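# Seat orange-ringed plate onto block pin and post

## Task

Place the plate with the orange ring so it lies flat on the block, fitted down over the post, with the block's pin passing through the plate's pin hole (the one of its five small holes that differs from the other four). It must stay seated on its own, not held by the robot; afterwards release it and move the grippers away.

## Robot and tools

Robot: two arms, left_arm and right_arm, each with a parallel two-finger gripper. Nothing is knocked or placed off the table, the arms must not strike or squeeze each other, and held parts should not be dropped or slammed. Occasionally an outside tug pulls on a held part or nudges a loose one.

Frames: all poses use one scene frame. Origin sits on the table surface midway between the arms; +x points away over the table, +z points up, and left_arm is on the +y side (arm names do not correspond to image sides). In a gripper's own frame the fingers extend along +z and close along y. end_effector_position is the spot between the finger pads, roughly 1 cm short of the fingertips.

A ROW is 16 numbers covering both arms, always all 16: left x, y, z, qw, qx, qy, qz, opening, then right x, y, z, qw, qx, qy, qz, opening. x, y, z are an absolute target position in metres in the scene frame; the quaternion is the absolute target orientation, w first. Opening runs from -1 (closed) to +1 (fully open, 0.094 m). To hold an arm steady, repeat its last reported position and quaternion unchanged each call, with the desired opening; to keep a gripper's orientation, resend the same target quaternion rather than the drifted reported one.

execute_actions: argument actions is a list with zero or one item. Empty list: just report state. An action item has rows (1 to 15 ROWs, one per control step of 1/30 s) and steps (up to 15, default 15); if rows run out, the final row repeats. A wait item has only steps (up to 300), counted from the previous result, so thinking time eats into it. Optional pictures (boolean) toggles the camera images. A target more than 0.6 m from the arm's last reported position along any gripper axis makes the whole call rejected, and nothing is sent.

move: target is one ROW (absolute poses). speed is the path's peak speed in m/s, 0.002 to 0.5, default 0.25; rotation is capped at twice that value in rad/s. Each gripper travels a straight line; both paths finish together, taking 0.5 to 10 s (longer paths are cut at 10 s). Rotation takes the shorter direction. The opening is applied at the start. Paths ignore obstacles and the other arm. Faster contact hits harder, and aiming beyond a contact point presses harder. Result adds a move: line giving the ending (done, off_target, moving, held, fault; if one arm is named, the other finished) and limits (paced = the sent pose was clipped; held = a check blocked some steps, after which the arm may surge fast), plus each gripper's distance to its target.

wait: seconds from 0 to 10; sends nothing new, returns a normal result.

zoom_image: camera is cam_low (672x504), cam_left_wrist (616x616) or cam_right_wrist (616x616); region is [x0, y0, x1, y1] in pixels of that camera's last image, origin top-left, no larger than 504x504.

finished_scene: scene is the number of the current scene. Replying without any tool call also ends things.

Motion behaviour: every control step the commanded pose is clipped to within 70 mm and 16 degrees of the measured pose, and damped inverse kinematics favours position over orientation. After an action the arm only continues to its last clipped pose, so check the result and send the remainder. Motions often stop about 1 cm or more from target, usually low. Arms near full stretch may overshoot speed or wander. An arm blocked by an object keeps pushing until a new command.

Results: the state line shows left_arm: ... | right_arm: ... with position and quaternion; reported positions can be slightly wrong, more at long reach. A pose unreachable line means the clearance check altered or blocked commands for the named arm; HELD marks affected steps. Hand target shows the pose each gripper is currently driven toward. grip_measured is the finger opening on the command scale; the last Joint positions value is opening in metres; readings can be off about 1 mm per gripper. Joint order: waist (-2.880 to 2.880), shoulder (0 to 3.142), elbow (0 to 3.019), wrist pitch (-1.693 to 1.571), wrist yaw (-1.571 to 1.571), wrist roll (-2.094 to 2.094), then gripper. Joint torques are raw drive outputs with offsets and noise, not pure contact load.

Gripping: command an opening roughly 0.03 below grip_measured for a firm hold, less for a gentler one. Pad force tops out near 50 to 62 N, weaker on parts under about 2 mm thick. Holding loads heats motors: MOTOR HOT appears at 85 °C, and at 100 °C an OVER-TEMPERATURE FAULT drops that arm until it cools. Any FAULT line means that arm stopped.

Each tool is called after "Call:" in YAML: its name, and indented under it one key for each argument.

## Session

Call:
execute_actions:
  actions: []

Scene clock: 0.00 s of 5100.00 s.
left_arm: end_effector_position=(+0.1604, +0.0773, +0.3041) grip_measured=+1.000 end_effector_quat_wxyz=(+0.290, +0.838, +0.448, -0.115) | right_arm: end_effector_position=(+0.5288, -0.0351, +0.2187) grip_measured=+1.000 end_effector_quat_wxyz=(+0.005, +0.856, -0.517, -0.020)
Joint positions: left_arm=[-0.363  0.829  0.971 -1.287  0.487  1.503  0.094] | right_arm=[ 0.771  2.004  2.053 -1.646 -0.031 -1.487  0.094]
Joint velocities: left_arm=[ 0.005 -0.015 -0.007  0.002 -0.022  0.022  0.   ] | right_arm=[-0.015 -0.005 -0.017  0.002  0.081  0.022  0.   ]
Joint torques (N m, as the arm reports them, + toward a larger angle): no reading
Motor temperatures (°C, as the motors report them): left_arm=[32 31 30 29 29 33] | right_arm=[29 29 30 31 33 32]
Hand target (left_arm): +0.164, +0.075, +0.317; +0.302, +0.837, +0.444, -0.108
Hand target (right_arm): +0.534, -0.032, +0.224; -0.004, +0.856, -0.517, -0.016

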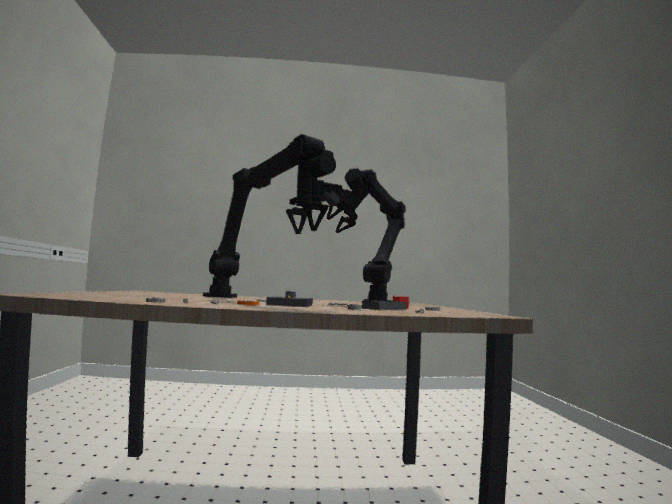

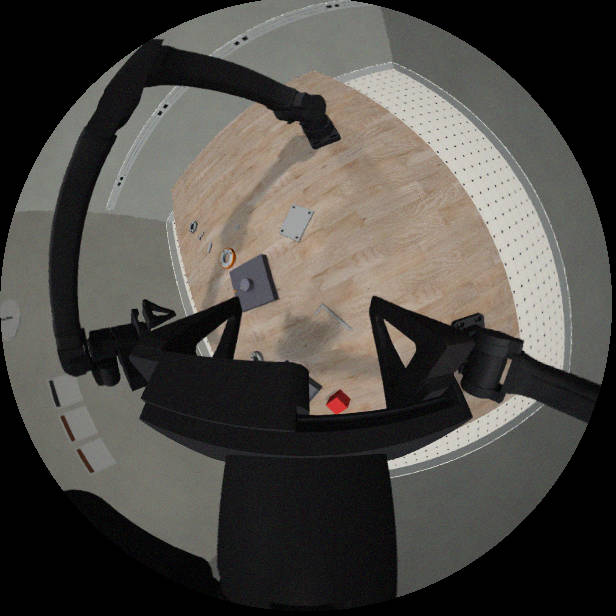

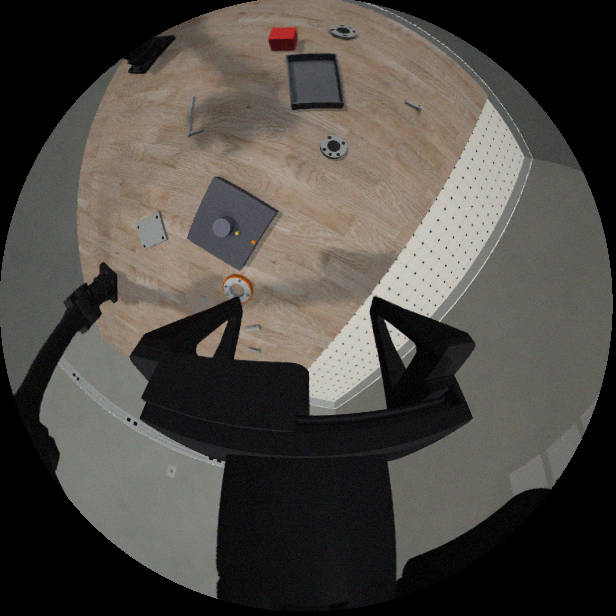

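Call:
zoom_image:
  camera: "cam_right_wrist"
  region: [170, 160, 310, 320]

Call:
zoom_image:
  camera: "cam_low"
  region: [130, 270, 450, 330]

Region (170, 160, 310, 320) of cam_right_wrist's 616x616 image, scaled by 3.150, with more detail than that image has; it fills the left 441 columns of this view, and the rest is white.

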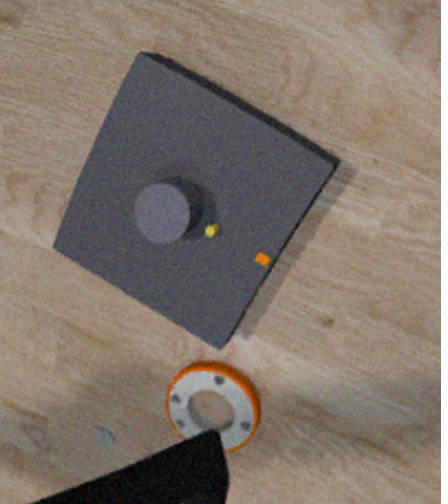

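Region (130, 270, 450, 330) of cam_low's 672x504 image, scaled by 1.575, with more detail than that image has; it fills the top 94 rows of this view, and the rest is white.

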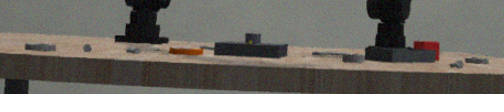

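Call:
move:
  target: [0.16, 0.2, 0.30, 0.290, 0.838, 0.448, -0.115, 1, 0.446, -0.149, 0.12, 0, 0.856, -0.517, 0, 1]
  speed: 0.2

Scene clock: 4.97 s of 5100.00 s.
left_arm: end_effector_position=(+0.1589, +0.1979, +0.2965) grip_measured=+1.000 end_effector_quat_wxyz=(+0.288, +0.829, +0.466, -0.112) | right_arm: end_effector_position=(+0.4421, -0.1461, +0.1152) grip_measured=+1.000 end_effector_quat_wxyz=(+0.008, +0.853, -0.522, -0.008)
Joint positions: left_arm=[ 0.197  0.789  0.952 -1.639  0.622  2.097  0.094] | right_arm=[ 0.683  1.693  1.326 -1.225 -0.006 -1.564  0.094]
Joint velocities: left_arm=[ 0.005  0.005  0.002 -0.017 -0.066  0.037  0.   ] | right_arm=[ 0.005 -0.005  0.017 -0.002  0.037 -0.007  0.   ]
Joint torques (N m, as the arm reports them, + toward a larger angle): left_arm=[ 0.16 -1.47 10.46  0.31  0.39  0.11] | right_arm=[  0.18 -17.69   7.61   0.4    0.07  -0.28]
Motor temperatures (°C, as the motors report them): left_arm=[32 31 31 29 30 33] | right_arm=[29 31 32 31 33 32]
Hand target (left_arm): +0.159, +0.198, +0.301; +0.288, +0.832, +0.461, -0.108
Hand target (right_arm): +0.443, -0.149, +0.122; -0.001, +0.856, -0.517, -0.001
Off the commanded pose (left_arm): 0.004 m, 2 deg.
Off the commanded pose (right_arm): 0.007 m, 1 deg.
joint sent to its limit (left arm) — the command would take joint 6 (wrist roll) past its upper limit, so that joint was sent only as far as its limit.
After step 90, 0.50 s passed at rest.
move: done

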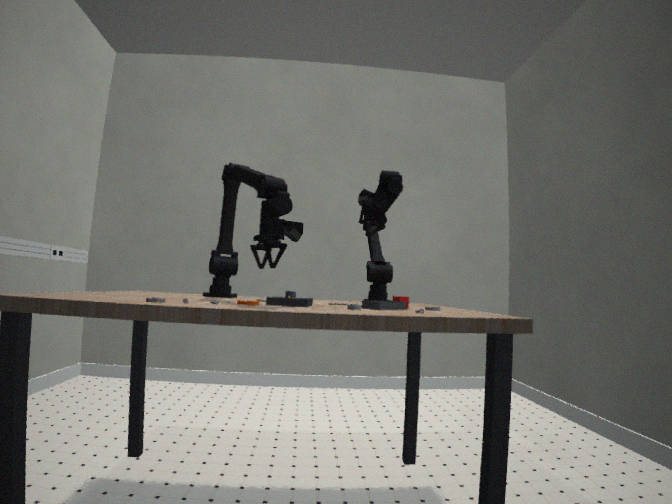

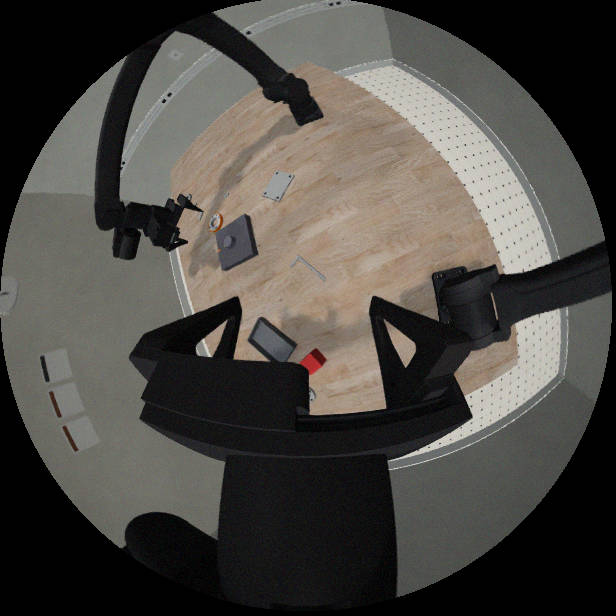

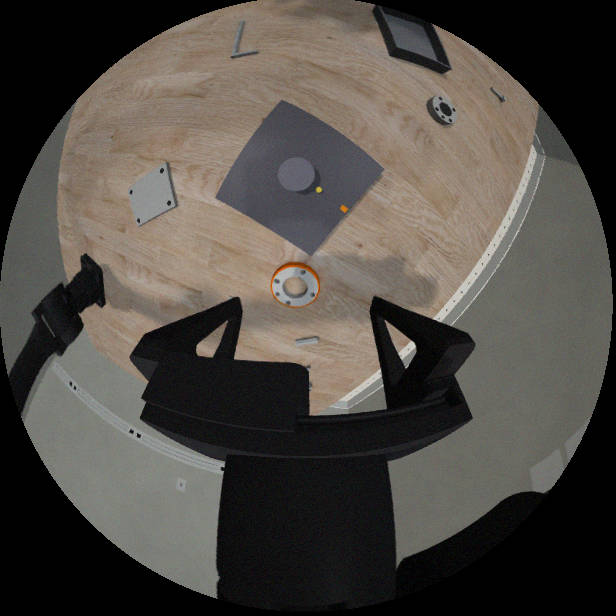

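Call:
zoom_image:
  camera: "cam_right_wrist"
  region: [240, 140, 400, 320]

Region (240, 140, 400, 320) of cam_right_wrist's 616x616 image, scaled by 2.800, with more detail than that image has.

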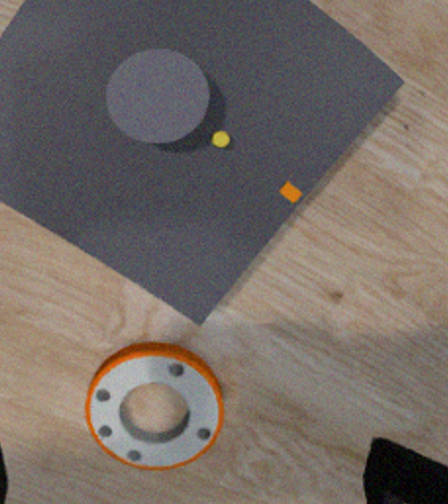

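Call:
move:
  target: [0.1589, 0.1979, 0.2965, 0.288, 0.829, 0.466, -0.112, 1, 0.449, -0.18, 0.10, 0, 0.1736, -0.9848, 0, 1]
  speed: 0.45

Call:
move:
  target: [0.1589, 0.1979, 0.2965, 0.288, 0.829, 0.466, -0.112, 1, 0.449, -0.193, 0.07, 0, -0.643, -0.766, 0, 1]
  speed: 0.45

Scene clock: 12.80 s of 5100.00 s.
left_arm: end_effector_position=(+0.1589, +0.1979, +0.2965) grip_measured=+1.000 end_effector_quat_wxyz=(+0.288, +0.830, +0.465, -0.112) | right_arm: end_effector_position=(+0.4489, -0.1751, +0.0959) grip_measured=+1.000 end_effector_quat_wxyz=(-0.008, -0.186, +0.982, +0.001)
Joint positions: left_arm=[ 0.197  0.789  0.952 -1.639  0.622  2.1    0.094] | right_arm=[ 0.623  1.693  1.272 -1.164 -0.006  0.045  0.094]
Joint velocities: left_arm=[-0.024 -0.005 -0.002 -0.007  0.037  0.007  0.   ] | right_arm=[ 0.005 -0.015 -0.002  0.007  0.066  0.022  0.   ]
Joint torques (N m, as the arm reports them, + toward a larger angle): left_arm=[ 0.24 -1.51  9.35  0.67  0.52 -0.01] | right_arm=[ -0.05 -17.43   7.08   0.54   0.21   0.02]
Motor temperatures (°C, as the motors report them): left_arm=[32 31 33 29 30 33] | right_arm=[29 31 33 31 33 32]
Hand target (left_arm): +0.159, +0.198, +0.297; +0.288, +0.829, +0.466, -0.112
Hand target (right_arm): +0.448, -0.180, +0.100; -0.000, -0.174, +0.985, +0.001
Off the commanded pose (left_arm): 0.000 m, 0 deg.
Off the commanded pose (right_arm): 0.006 m, 2 deg.
After step 90, 2.27 s passed at rest.
move: done

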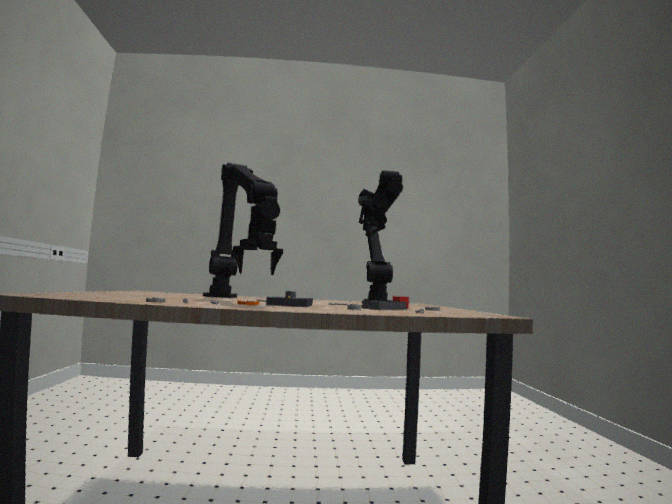

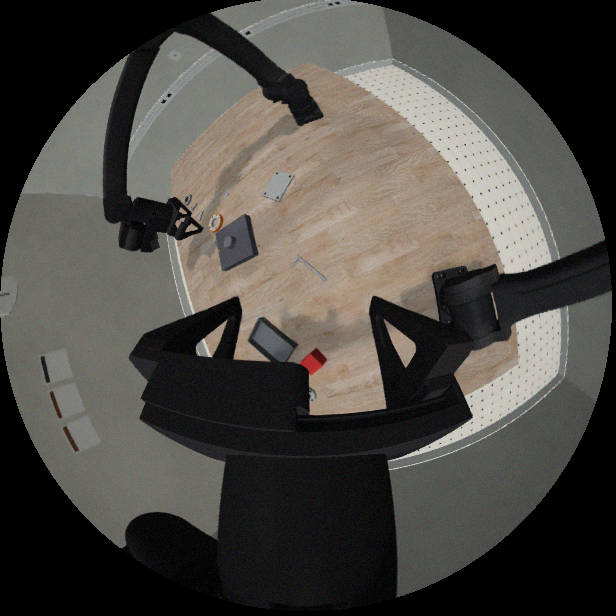

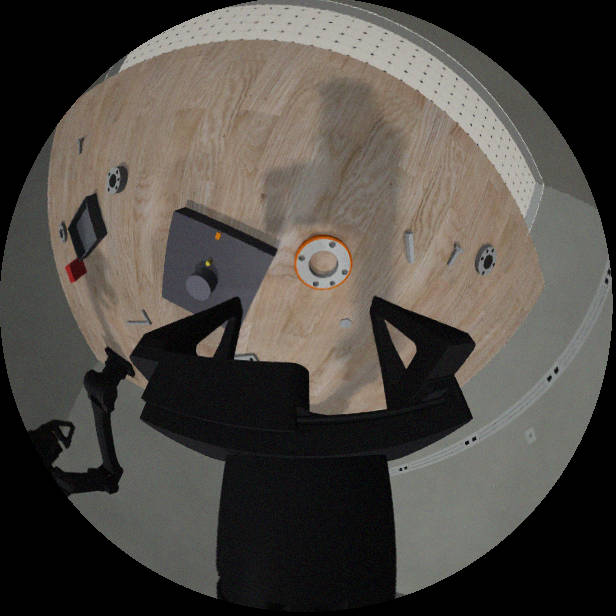

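Scene clock: 15.47 s of 5100.00 s.
left_arm: end_effector_position=(+0.1589, +0.1979, +0.2965) grip_measured=+1.000 end_effector_quat_wxyz=(+0.288, +0.830, +0.465, -0.112) | right_arm: end_effector_position=(+0.4497, -0.1873, +0.0761) grip_measured=+1.000 end_effector_quat_wxyz=(-0.001, +0.633, +0.774, +0.004)
Joint positions: left_arm=[ 0.197  0.789  0.952 -1.639  0.622  2.1    0.094] | right_arm=[ 0.599  1.693  1.214 -1.085 -0.005  1.766  0.094]
Joint velocities: left_arm=[-0.005 -0.015  0.002 -0.012 -0.037  0.022  0.   ] | right_arm=[ 0.005 -0.005  0.002  0.022  0.037 -0.007  0.   ]
Joint torques (N m, as the arm reports them, + toward a larger angle): left_arm=[ 0.22 -1.48  9.38  0.68  0.52 -0.01] | right_arm=[ -0.22 -15.14   6.84   0.5    0.29   0.01]
Motor temperatures (°C, as the motors report them): left_arm=[32 31 33 29 30 33] | right_arm=[29 31 33 32 33 32]
Hand target (left_arm): +0.159, +0.198, +0.297; +0.288, +0.829, +0.466, -0.112
Hand target (right_arm): +0.448, -0.193, +0.070; -0.000, +0.643, +0.766, +0.000
Off the commanded pose (left_arm): 0.000 m, 0 deg.
Off the commanded pose (right_arm): 0.008 m, 2 deg.
move: done

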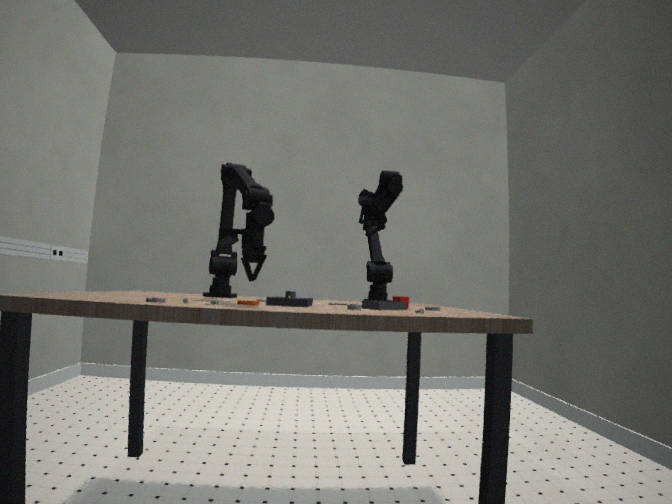

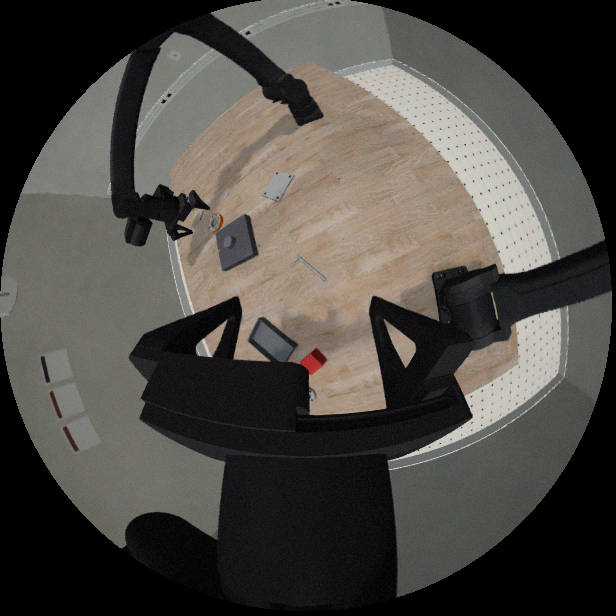

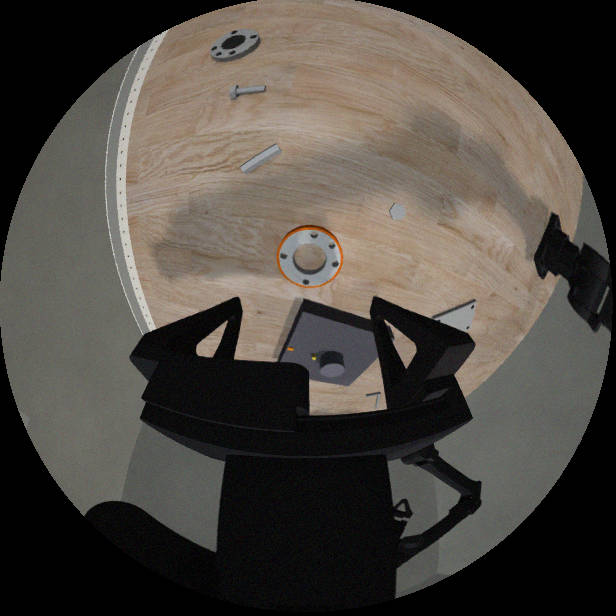

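Call:
move:
  target: [0.1589, 0.1979, 0.2965, 0.288, 0.829, 0.466, -0.112, 1, 0.447, -0.1985, 0.03, 0, -0.643, -0.766, 0, 0.7]
  speed: 0.1

Scene clock: 16.93 s of 5100.00 s.
left_arm: end_effector_position=(+0.1589, +0.1979, +0.2965) grip_measured=+1.000 end_effector_quat_wxyz=(+0.288, +0.830, +0.465, -0.112) | right_arm: end_effector_position=(+0.4485, -0.1929, +0.0456) grip_measured=+0.702 end_effector_quat_wxyz=(+0.004, +0.638, +0.770, +0.013)
Joint positions: left_arm=[ 0.197  0.789  0.952 -1.639  0.622  2.1    0.094] | right_arm=[ 0.59   1.715  1.151 -0.98  -0.005  1.769  0.08 ]
Joint velocities: left_arm=[-0.005 -0.005  0.022 -0.007  0.066 -0.007  0.   ] | right_arm=[ 0.015 -0.015  0.002  0.007 -0.022 -0.007  0.   ]
Joint torques (N m, as the arm reports them, + toward a larger angle): left_arm=[ 0.18 -1.45  9.38  0.64  0.52 -0.01] | right_arm=[  0.   -13.28   6.75   0.52   0.29  -0.07]
Motor temperatures (°C, as the motors report them): left_arm=[32 31 33 29 30 33] | right_arm=[29 31 33 32 33 32]
Hand target (left_arm): +0.159, +0.198, +0.297; +0.288, +0.829, +0.466, -0.112
Hand target (right_arm): +0.446, -0.199, +0.031; -0.000, +0.643, +0.766, +0.000
Off the commanded pose (left_arm): 0.000 m, 0 deg.
Off the commanded pose (right_arm): 0.017 m, 2 deg.
move: off_target (right_arm)

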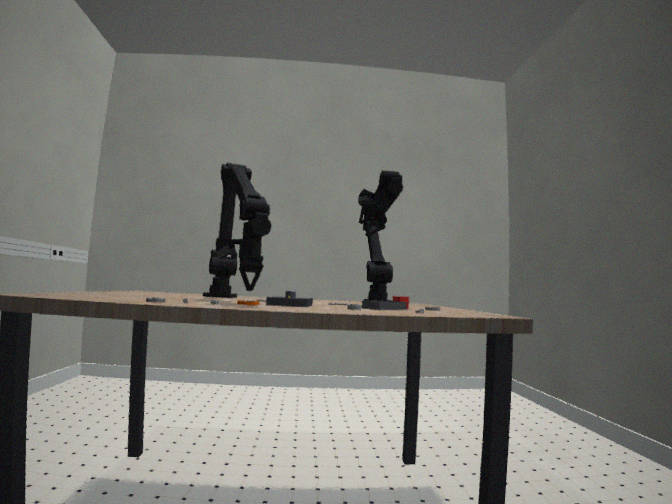

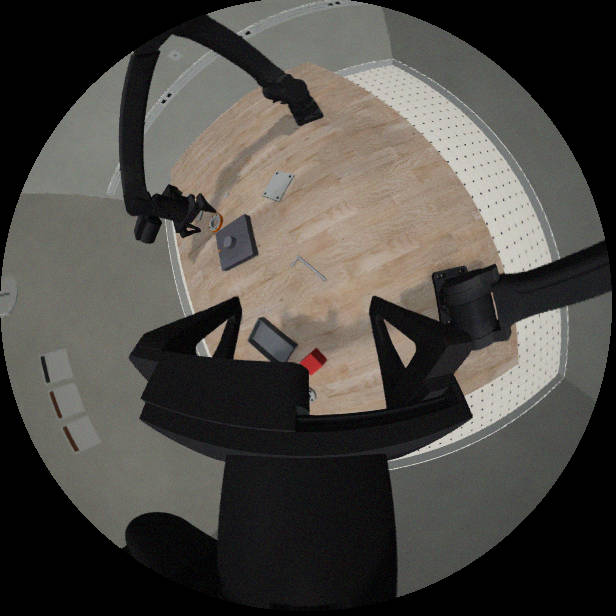

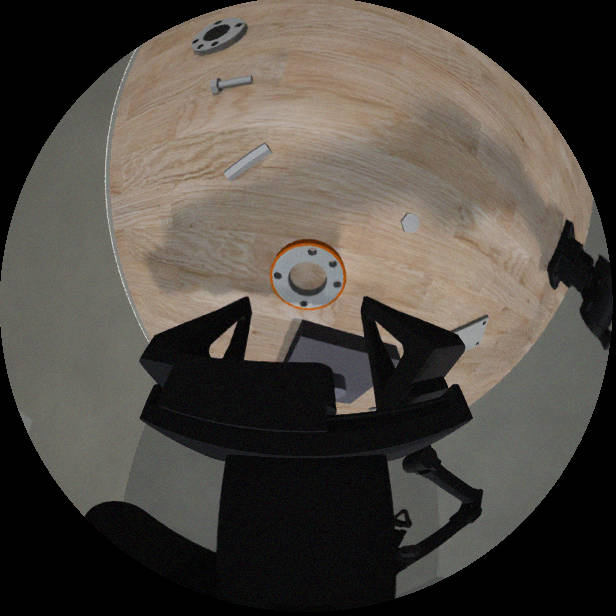

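Call:
move:
  target: [0.1589, 0.1979, 0.2965, 0.288, 0.829, 0.466, -0.112, 1, 0.447, -0.1985, 0.004, 0, -0.643, -0.766, 0, 0.7]
  speed: 0.05

Scene clock: 18.63 s of 5100.00 s.
left_arm: end_effector_position=(+0.1589, +0.1979, +0.2965) grip_measured=+1.000 end_effector_quat_wxyz=(+0.288, +0.830, +0.465, -0.112) | right_arm: end_effector_position=(+0.4495, -0.1925, +0.0198) grip_measured=+0.702 end_effector_quat_wxyz=(+0.004, +0.638, +0.770, +0.013)
Joint positions: left_arm=[ 0.197  0.789  0.952 -1.639  0.622  2.1    0.094] | right_arm=[ 0.59   1.756  1.127 -0.915 -0.005  1.769  0.08 ]
Joint velocities: left_arm=[-0.015  0.005  0.002  0.012  0.037  0.037  0.   ] | right_arm=[-0.015 -0.015  0.012  0.012 -0.037 -0.022 -0.   ]
Joint torques (N m, as the arm reports them, + toward a larger angle): left_arm=[ 0.2  -1.42  9.37  0.66  0.51 -0.01] | right_arm=[ -0.19 -13.39   6.4    0.5    0.29  -0.07]
Motor temperatures (°C, as the motors report them): left_arm=[32 31 33 29 30 33] | right_arm=[29 31 33 32 33 32]
Hand target (left_arm): +0.159, +0.198, +0.297; +0.288, +0.829, +0.466, -0.112
Hand target (right_arm): +0.446, -0.199, +0.005; -0.000, +0.643, +0.766, -0.000
Off the commanded pose (left_arm): 0.000 m, 0 deg.
Off the commanded pose (right_arm): 0.017 m, 2 deg.
move: off_target (right_arm)

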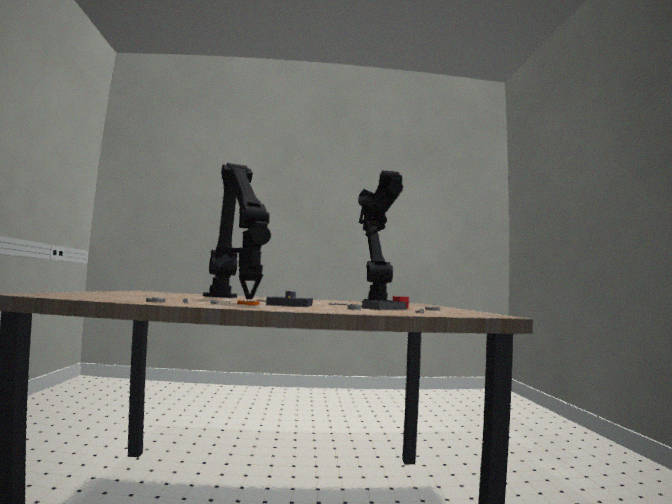

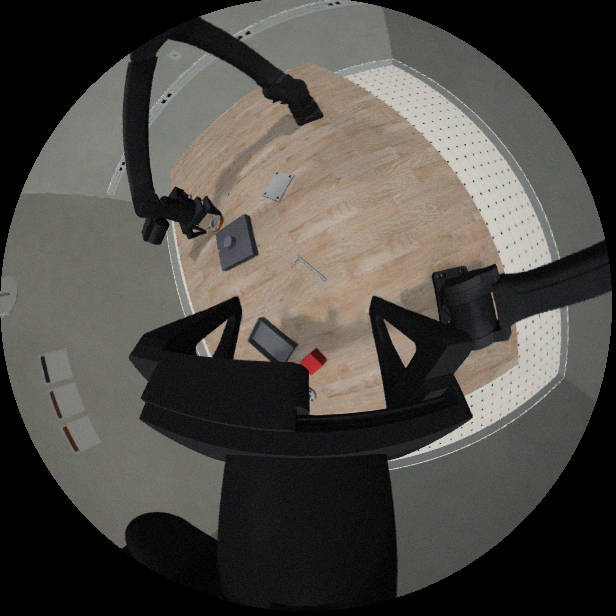

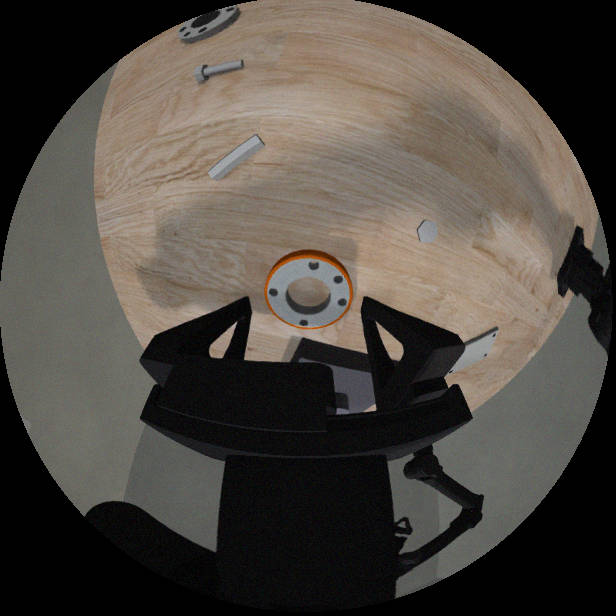

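Call:
zoom_image:
  camera: "cam_low"
  region: [210, 260, 330, 320]

Call:
zoom_image:
  camera: "cam_right_wrist"
  region: [220, 230, 400, 370]

Region (210, 260, 330, 320) of cam_low's 672x504 image, scaled by 4.200, with more detail than that image has.

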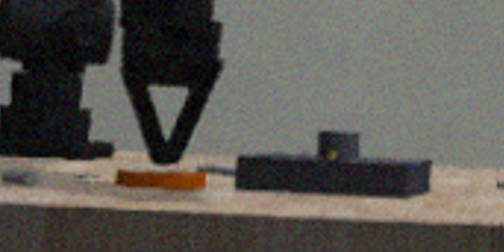

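Region (220, 230, 400, 370) of cam_right_wrist's 616x616 image, scaled by 2.800, with more detail than that image has.

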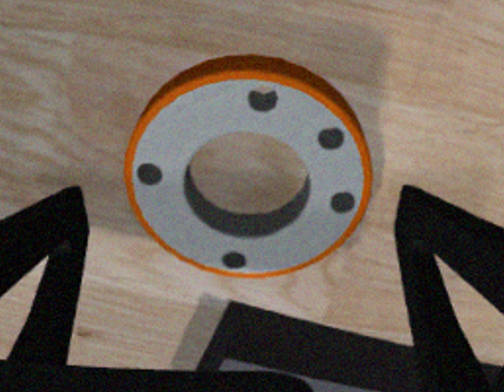

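Call:
move:
  target: [0.1589, 0.1979, 0.2965, 0.288, 0.829, 0.466, -0.112, 1, 0.446, -0.2015, -0.006, 0, -0.643, -0.766, 0, 0.7]
  speed: 0.03

Call:
zoom_image:
  camera: "cam_low"
  region: [210, 260, 330, 320]

Call:
zoom_image:
  camera: "cam_right_wrist"
  region: [220, 230, 400, 370]

Scene clock: 21.63 s of 5100.00 s.
left_arm: end_effector_position=(+0.1589, +0.1979, +0.2965) grip_measured=+1.000 end_effector_quat_wxyz=(+0.288, +0.830, +0.465, -0.112) | right_arm: end_effector_position=(+0.4500, -0.1945, +0.0120) grip_measured=+0.702 end_effector_quat_wxyz=(+0.006, +0.639, +0.769, +0.015)
Joint positions: left_arm=[ 0.197  0.789  0.952 -1.639  0.622  2.1    0.094] | right_arm=[ 0.585  1.765  1.115 -0.888 -0.005  1.769  0.08 ]
Joint velocities: left_arm=[-0.015 -0.005 -0.012  0.012 -0.037  0.037  0.   ] | right_arm=[-0.005 -0.015 -0.017 -0.032 -0.007 -0.007  0.   ]
Joint torques (N m, as the arm reports them, + toward a larger angle): left_arm=[ 0.24 -1.39  9.38  0.66  0.52 -0.01] | right_arm=[ -0.29 -13.02   6.26   0.49   0.28  -0.13]
Motor temperatures (°C, as the motors report them): left_arm=[32 31 34 29 30 33] | right_arm=[29 31 33 32 33 32]
Hand target (left_arm): +0.159, +0.198, +0.297; +0.288, +0.829, +0.466, -0.112
Hand target (right_arm): +0.445, -0.202, -0.005; -0.000, +0.643, +0.766, +0.000
Off the commanded pose (left_arm): 0.000 m, 0 deg.
Off the commanded pose (right_arm): 0.020 m, 2 deg.
move: off_target (right_arm)

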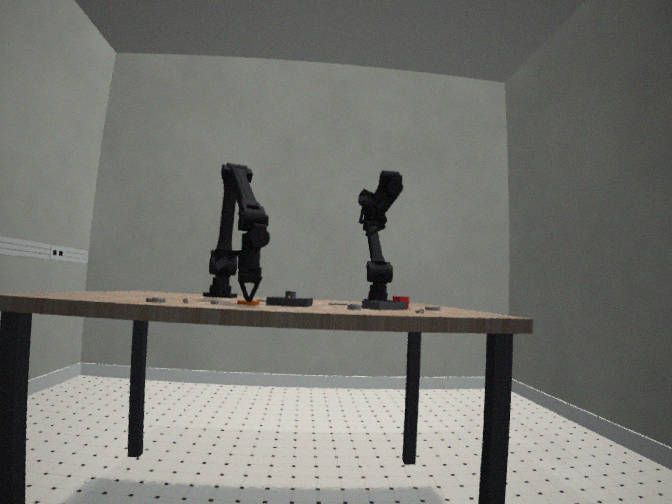

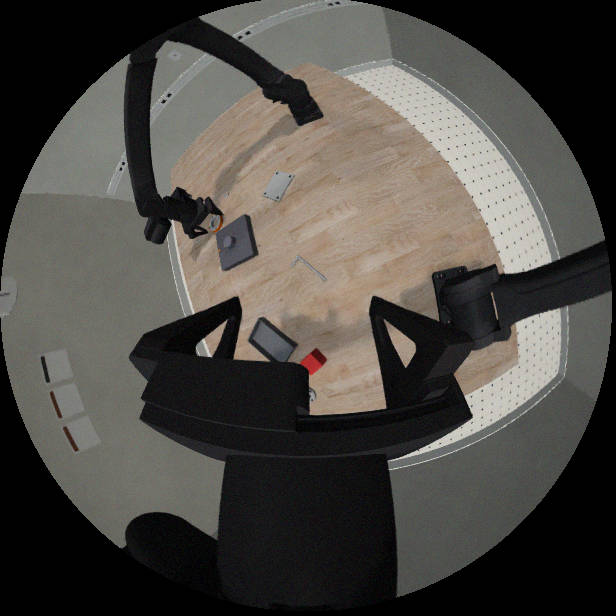

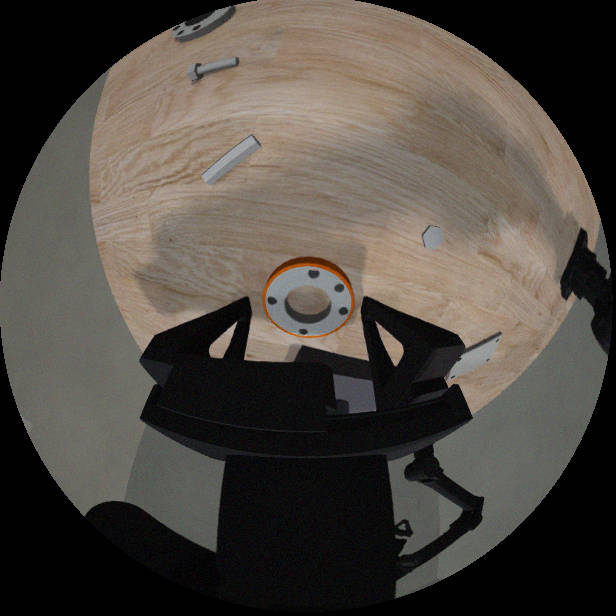

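Region (210, 260, 330, 320) of cam_low's 672x504 image, scaled by 4.200, with more detail than that image has.

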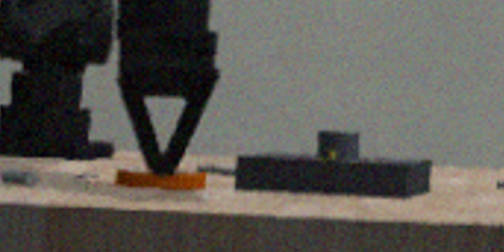

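Region (220, 230, 400, 370) of cam_right_wrist's 616x616 image, scaled by 2.800, with more detail than that image has.

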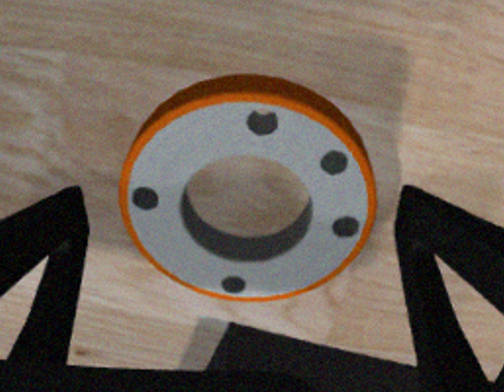

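Call:
move:
  target: [0.1589, 0.1979, 0.2965, 0.288, 0.829, 0.466, -0.112, 1, 0.446, -0.2015, -0.012, -0.007, 0.643, 0.766, -0.017, 0.7]
  speed: 0.03

Call:
zoom_image:
  camera: "cam_low"
  region: [210, 260, 330, 320]

Call:
zoom_image:
  camera: "cam_right_wrist"
  region: [220, 230, 400, 370]

Scene clock: 23.87 s of 5100.00 s.
left_arm: end_effector_position=(+0.1589, +0.1979, +0.2965) grip_measured=+1.000 end_effector_quat_wxyz=(+0.288, +0.830, +0.465, -0.112) | right_arm: end_effector_position=(+0.4459, -0.1966, +0.0058) grip_measured=+0.702 end_effector_quat_wxyz=(+0.001, +0.639, +0.769, +0.003)
Joint positions: left_arm=[ 0.197  0.789  0.952 -1.639  0.622  2.1    0.094] | right_arm=[ 0.585  1.779  1.115 -0.9   -0.002  1.769  0.08 ]
Joint velocities: left_arm=[ 0.005 -0.005 -0.012  0.002 -0.022  0.037  0.   ] | right_arm=[ 0.005  0.005  0.007 -0.012  0.022  0.007  0.   ]
Joint torques (N m, as the arm reports them, + toward a larger angle): left_arm=[ 0.23 -1.47  9.38  0.68  0.52 -0.01] | right_arm=[ -0.17 -11.99   7.83  -0.11   0.33  -0.11]
Motor temperatures (°C, as the motors report them): left_arm=[32 31 34 29 30 33] | right_arm=[29 31 33 32 33 32]
Hand target (left_arm): +0.159, +0.198, +0.297; +0.288, +0.829, +0.466, -0.112
Hand target (right_arm): +0.445, -0.202, -0.011; -0.007, +0.643, +0.766, -0.016
Off the commanded pose (left_arm): 0.000 m, 0 deg.
Off the commanded pose (right_arm): 0.018 m, 3 deg.
move: off_target (right_arm)

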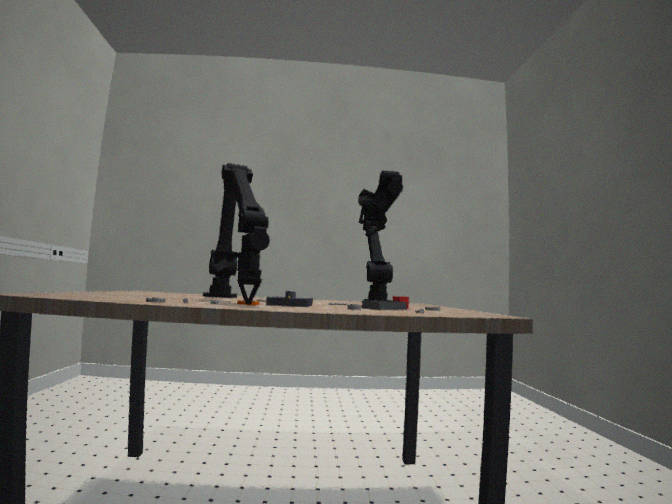

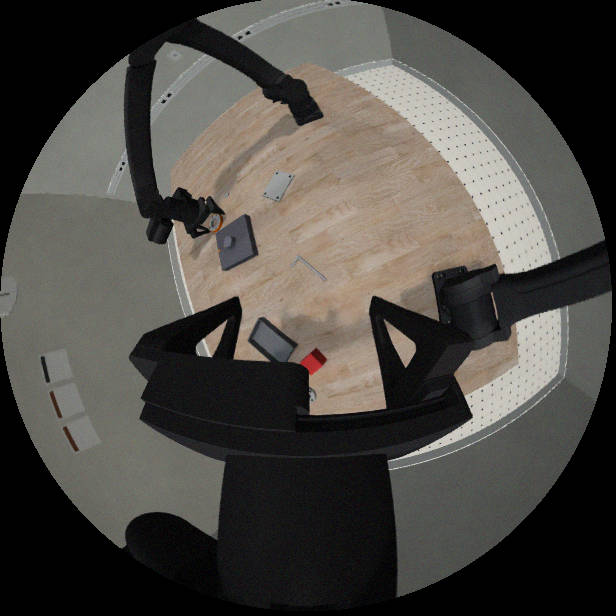

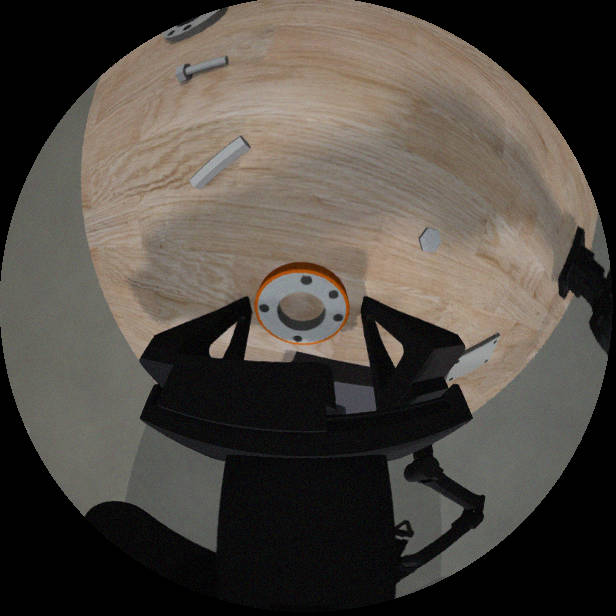

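Region (210, 260, 330, 320) of cam_low's 672x504 image, scaled by 4.200, with more detail than that image has.

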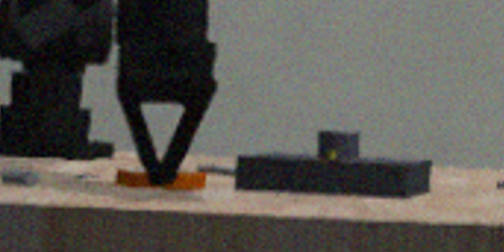

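Region (220, 230, 400, 370) of cam_right_wrist's 616x616 image, scaled by 2.800, with more detail than that image has.

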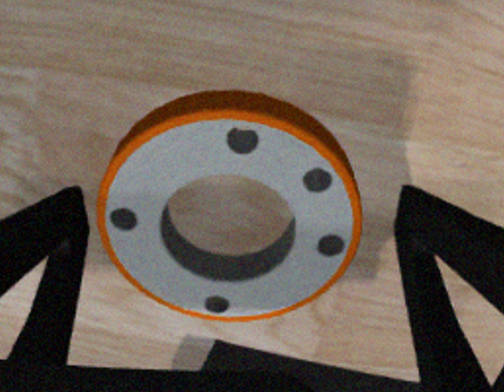

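Call:
move:
  target: [0.1589, 0.1979, 0.2965, 0.288, 0.829, 0.466, -0.112, 1, 0.446, -0.2015, -0.008, -0.007, 0.643, 0.766, -0.017, 0.3]
  speed: 0.03

Scene clock: 25.53 s of 5100.00 s.
left_arm: end_effector_position=(+0.1589, +0.1979, +0.2965) grip_measured=+1.000 end_effector_quat_wxyz=(+0.288, +0.830, +0.465, -0.112) | right_arm: end_effector_position=(+0.4446, -0.1972, +0.0056) grip_measured=+0.325 end_effector_quat_wxyz=(-0.001, +0.639, +0.769, +0.001)
Joint positions: left_arm=[ 0.197  0.789  0.952 -1.639  0.622  2.1    0.094] | right_arm=[ 0.585  1.779  1.115 -0.906 -0.002  1.769  0.062]
Joint velocities: left_arm=[ 0.015 -0.015 -0.002 -0.017 -0.051  0.007  0.   ] | right_arm=[ 0.005 -0.024 -0.012  0.022 -0.007 -0.051  0.001]
Joint torques (N m, as the arm reports them, + toward a larger angle): left_arm=[ 0.2  -1.51  9.36  0.66  0.52 -0.01] | right_arm=[ -0.08 -12.39   8.08  -0.25   0.31  -0.12]
Motor temperatures (°C, as the motors report them): left_arm=[32 31 34 29 30 33] | right_arm=[29 31 33 32 33 32]
Hand target (left_arm): +0.159, +0.198, +0.297; +0.288, +0.829, +0.466, -0.112
Hand target (right_arm): +0.445, -0.202, -0.007; -0.008, +0.643, +0.766, -0.017
Off the commanded pose (left_arm): 0.000 m, 0 deg.
Off the commanded pose (right_arm): 0.014 m, 2 deg.
move: off_target (right_arm)

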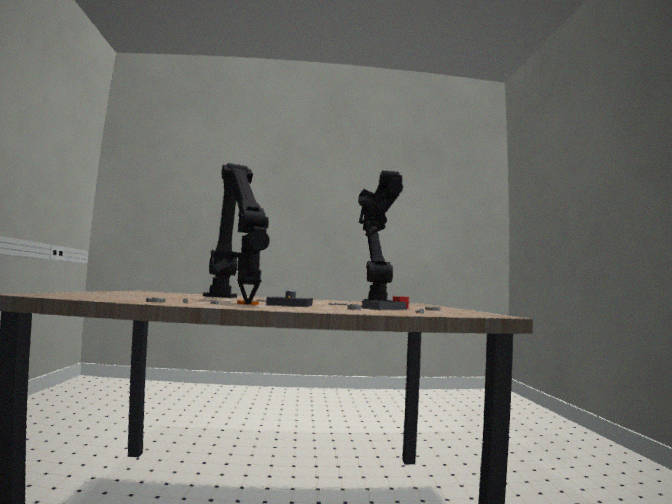

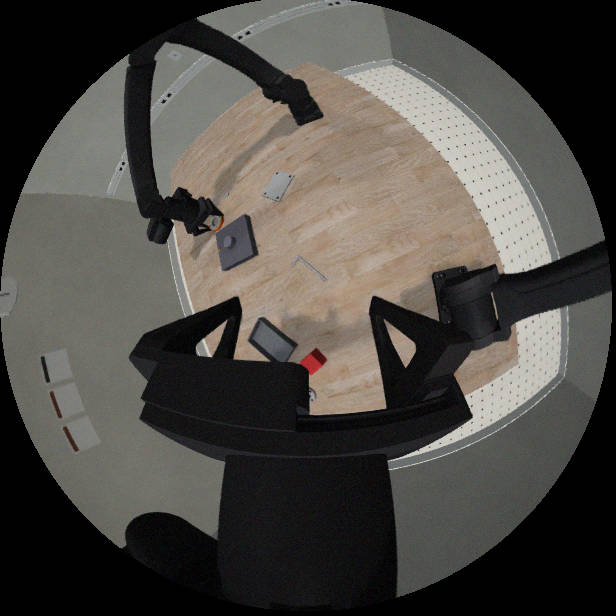

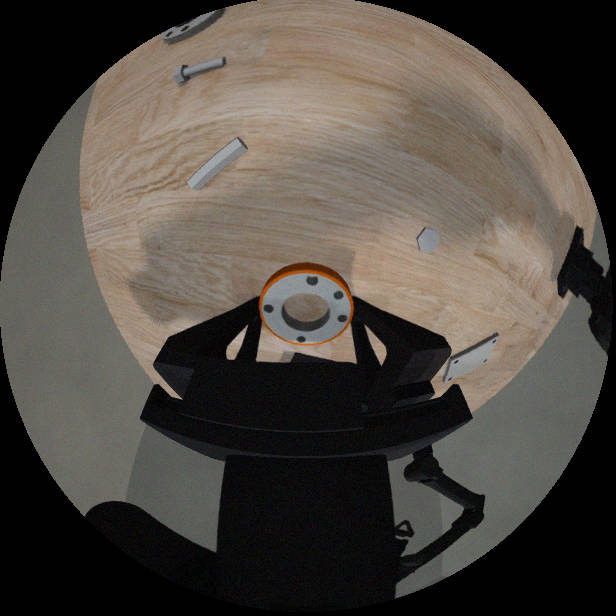

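Call:
move:
  target: [0.1589, 0.1979, 0.2965, 0.288, 0.829, 0.466, -0.112, 1, 0.444, -0.197, 0.085, 0, 0.643, 0.766, 0, 0.29]
  speed: 0.1

Call:
zoom_image:
  camera: "cam_right_wrist"
  region: [220, 230, 400, 370]

Scene clock: 27.10 s of 5100.00 s.
left_arm: end_effector_position=(+0.1589, +0.1979, +0.2965) grip_measured=+1.000 end_effector_quat_wxyz=(+0.288, +0.830, +0.465, -0.112) | right_arm: end_effector_position=(+0.4246, -0.2052, +0.0607) grip_measured=+0.325 end_effector_quat_wxyz=(-0.015, +0.639, +0.769, -0.026)
Joint positions: left_arm=[ 0.197  0.789  0.952 -1.639  0.622  2.1    0.094] | right_arm=[ 0.585  1.682  1.152 -1.101 -0.002  1.769  0.062]
Joint velocities: left_arm=[-0.005  0.005 -0.012 -0.002  0.007  0.081  0.   ] | right_arm=[ 0.005 -0.005 -0.002 -0.017  0.037 -0.066 -0.001]
Joint torques (N m, as the arm reports them, + toward a larger angle): left_arm=[ 0.25 -1.59  9.37  0.65  0.51 -0.01] | right_arm=[  0.54 -16.2   11.32  -0.12   0.19  -0.02]
Motor temperatures (°C, as the motors report them): left_arm=[32 31 34 29 30 33] | right_arm=[29 31 34 32 33 32]
Hand target (left_arm): +0.159, +0.198, +0.297; +0.288, +0.829, +0.466, -0.112
Hand target (right_arm): +0.444, -0.197, +0.085; -0.000, +0.643, +0.766, +0.000
Off the commanded pose (left_arm): 0.000 m, 0 deg.
Off the commanded pose (right_arm): 0.032 m, 3 deg.
move: off_target (right_arm)

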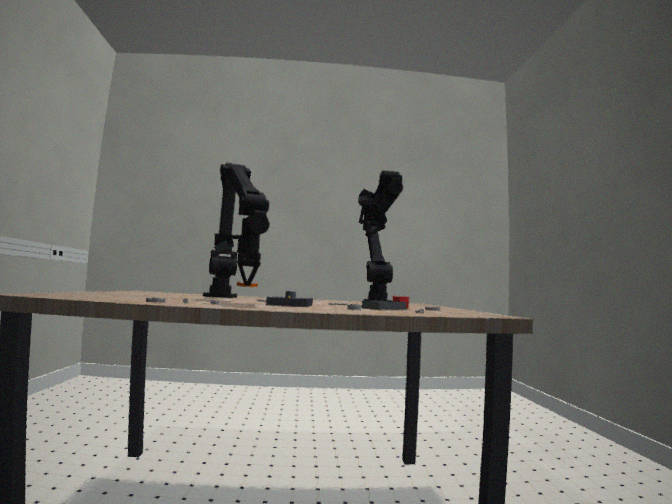

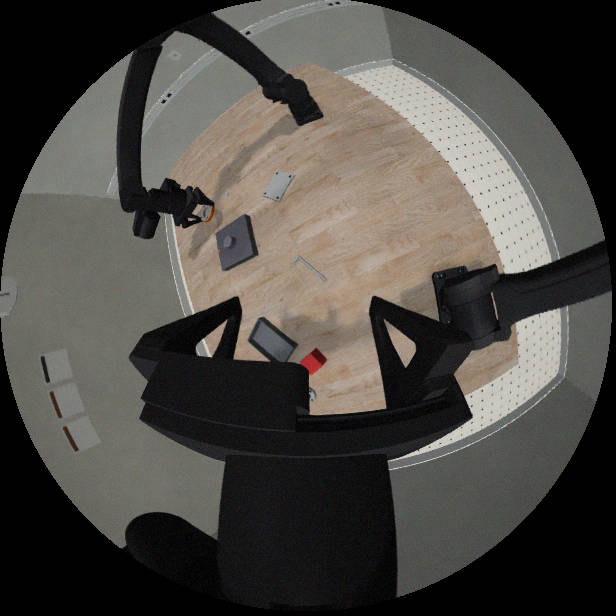

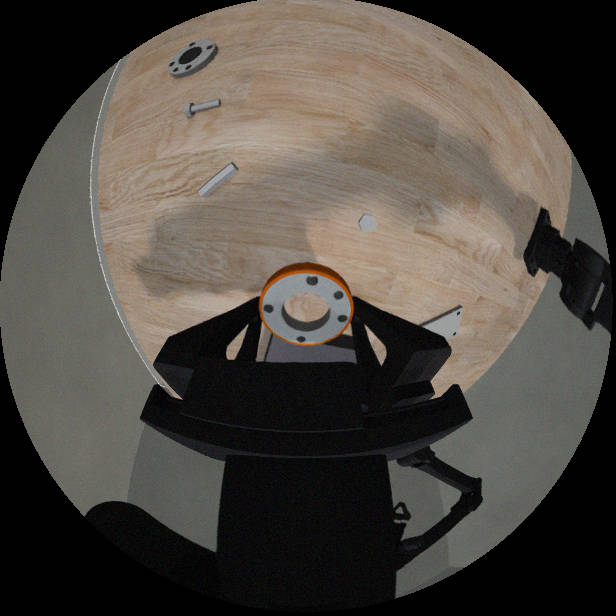

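Region (220, 230, 400, 370) of cam_right_wrist's 616x616 image, scaled by 2.800, with more detail than that image has.

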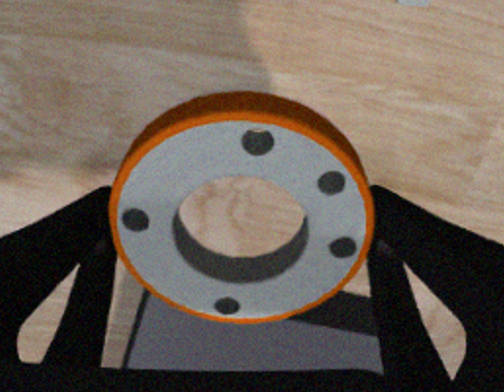

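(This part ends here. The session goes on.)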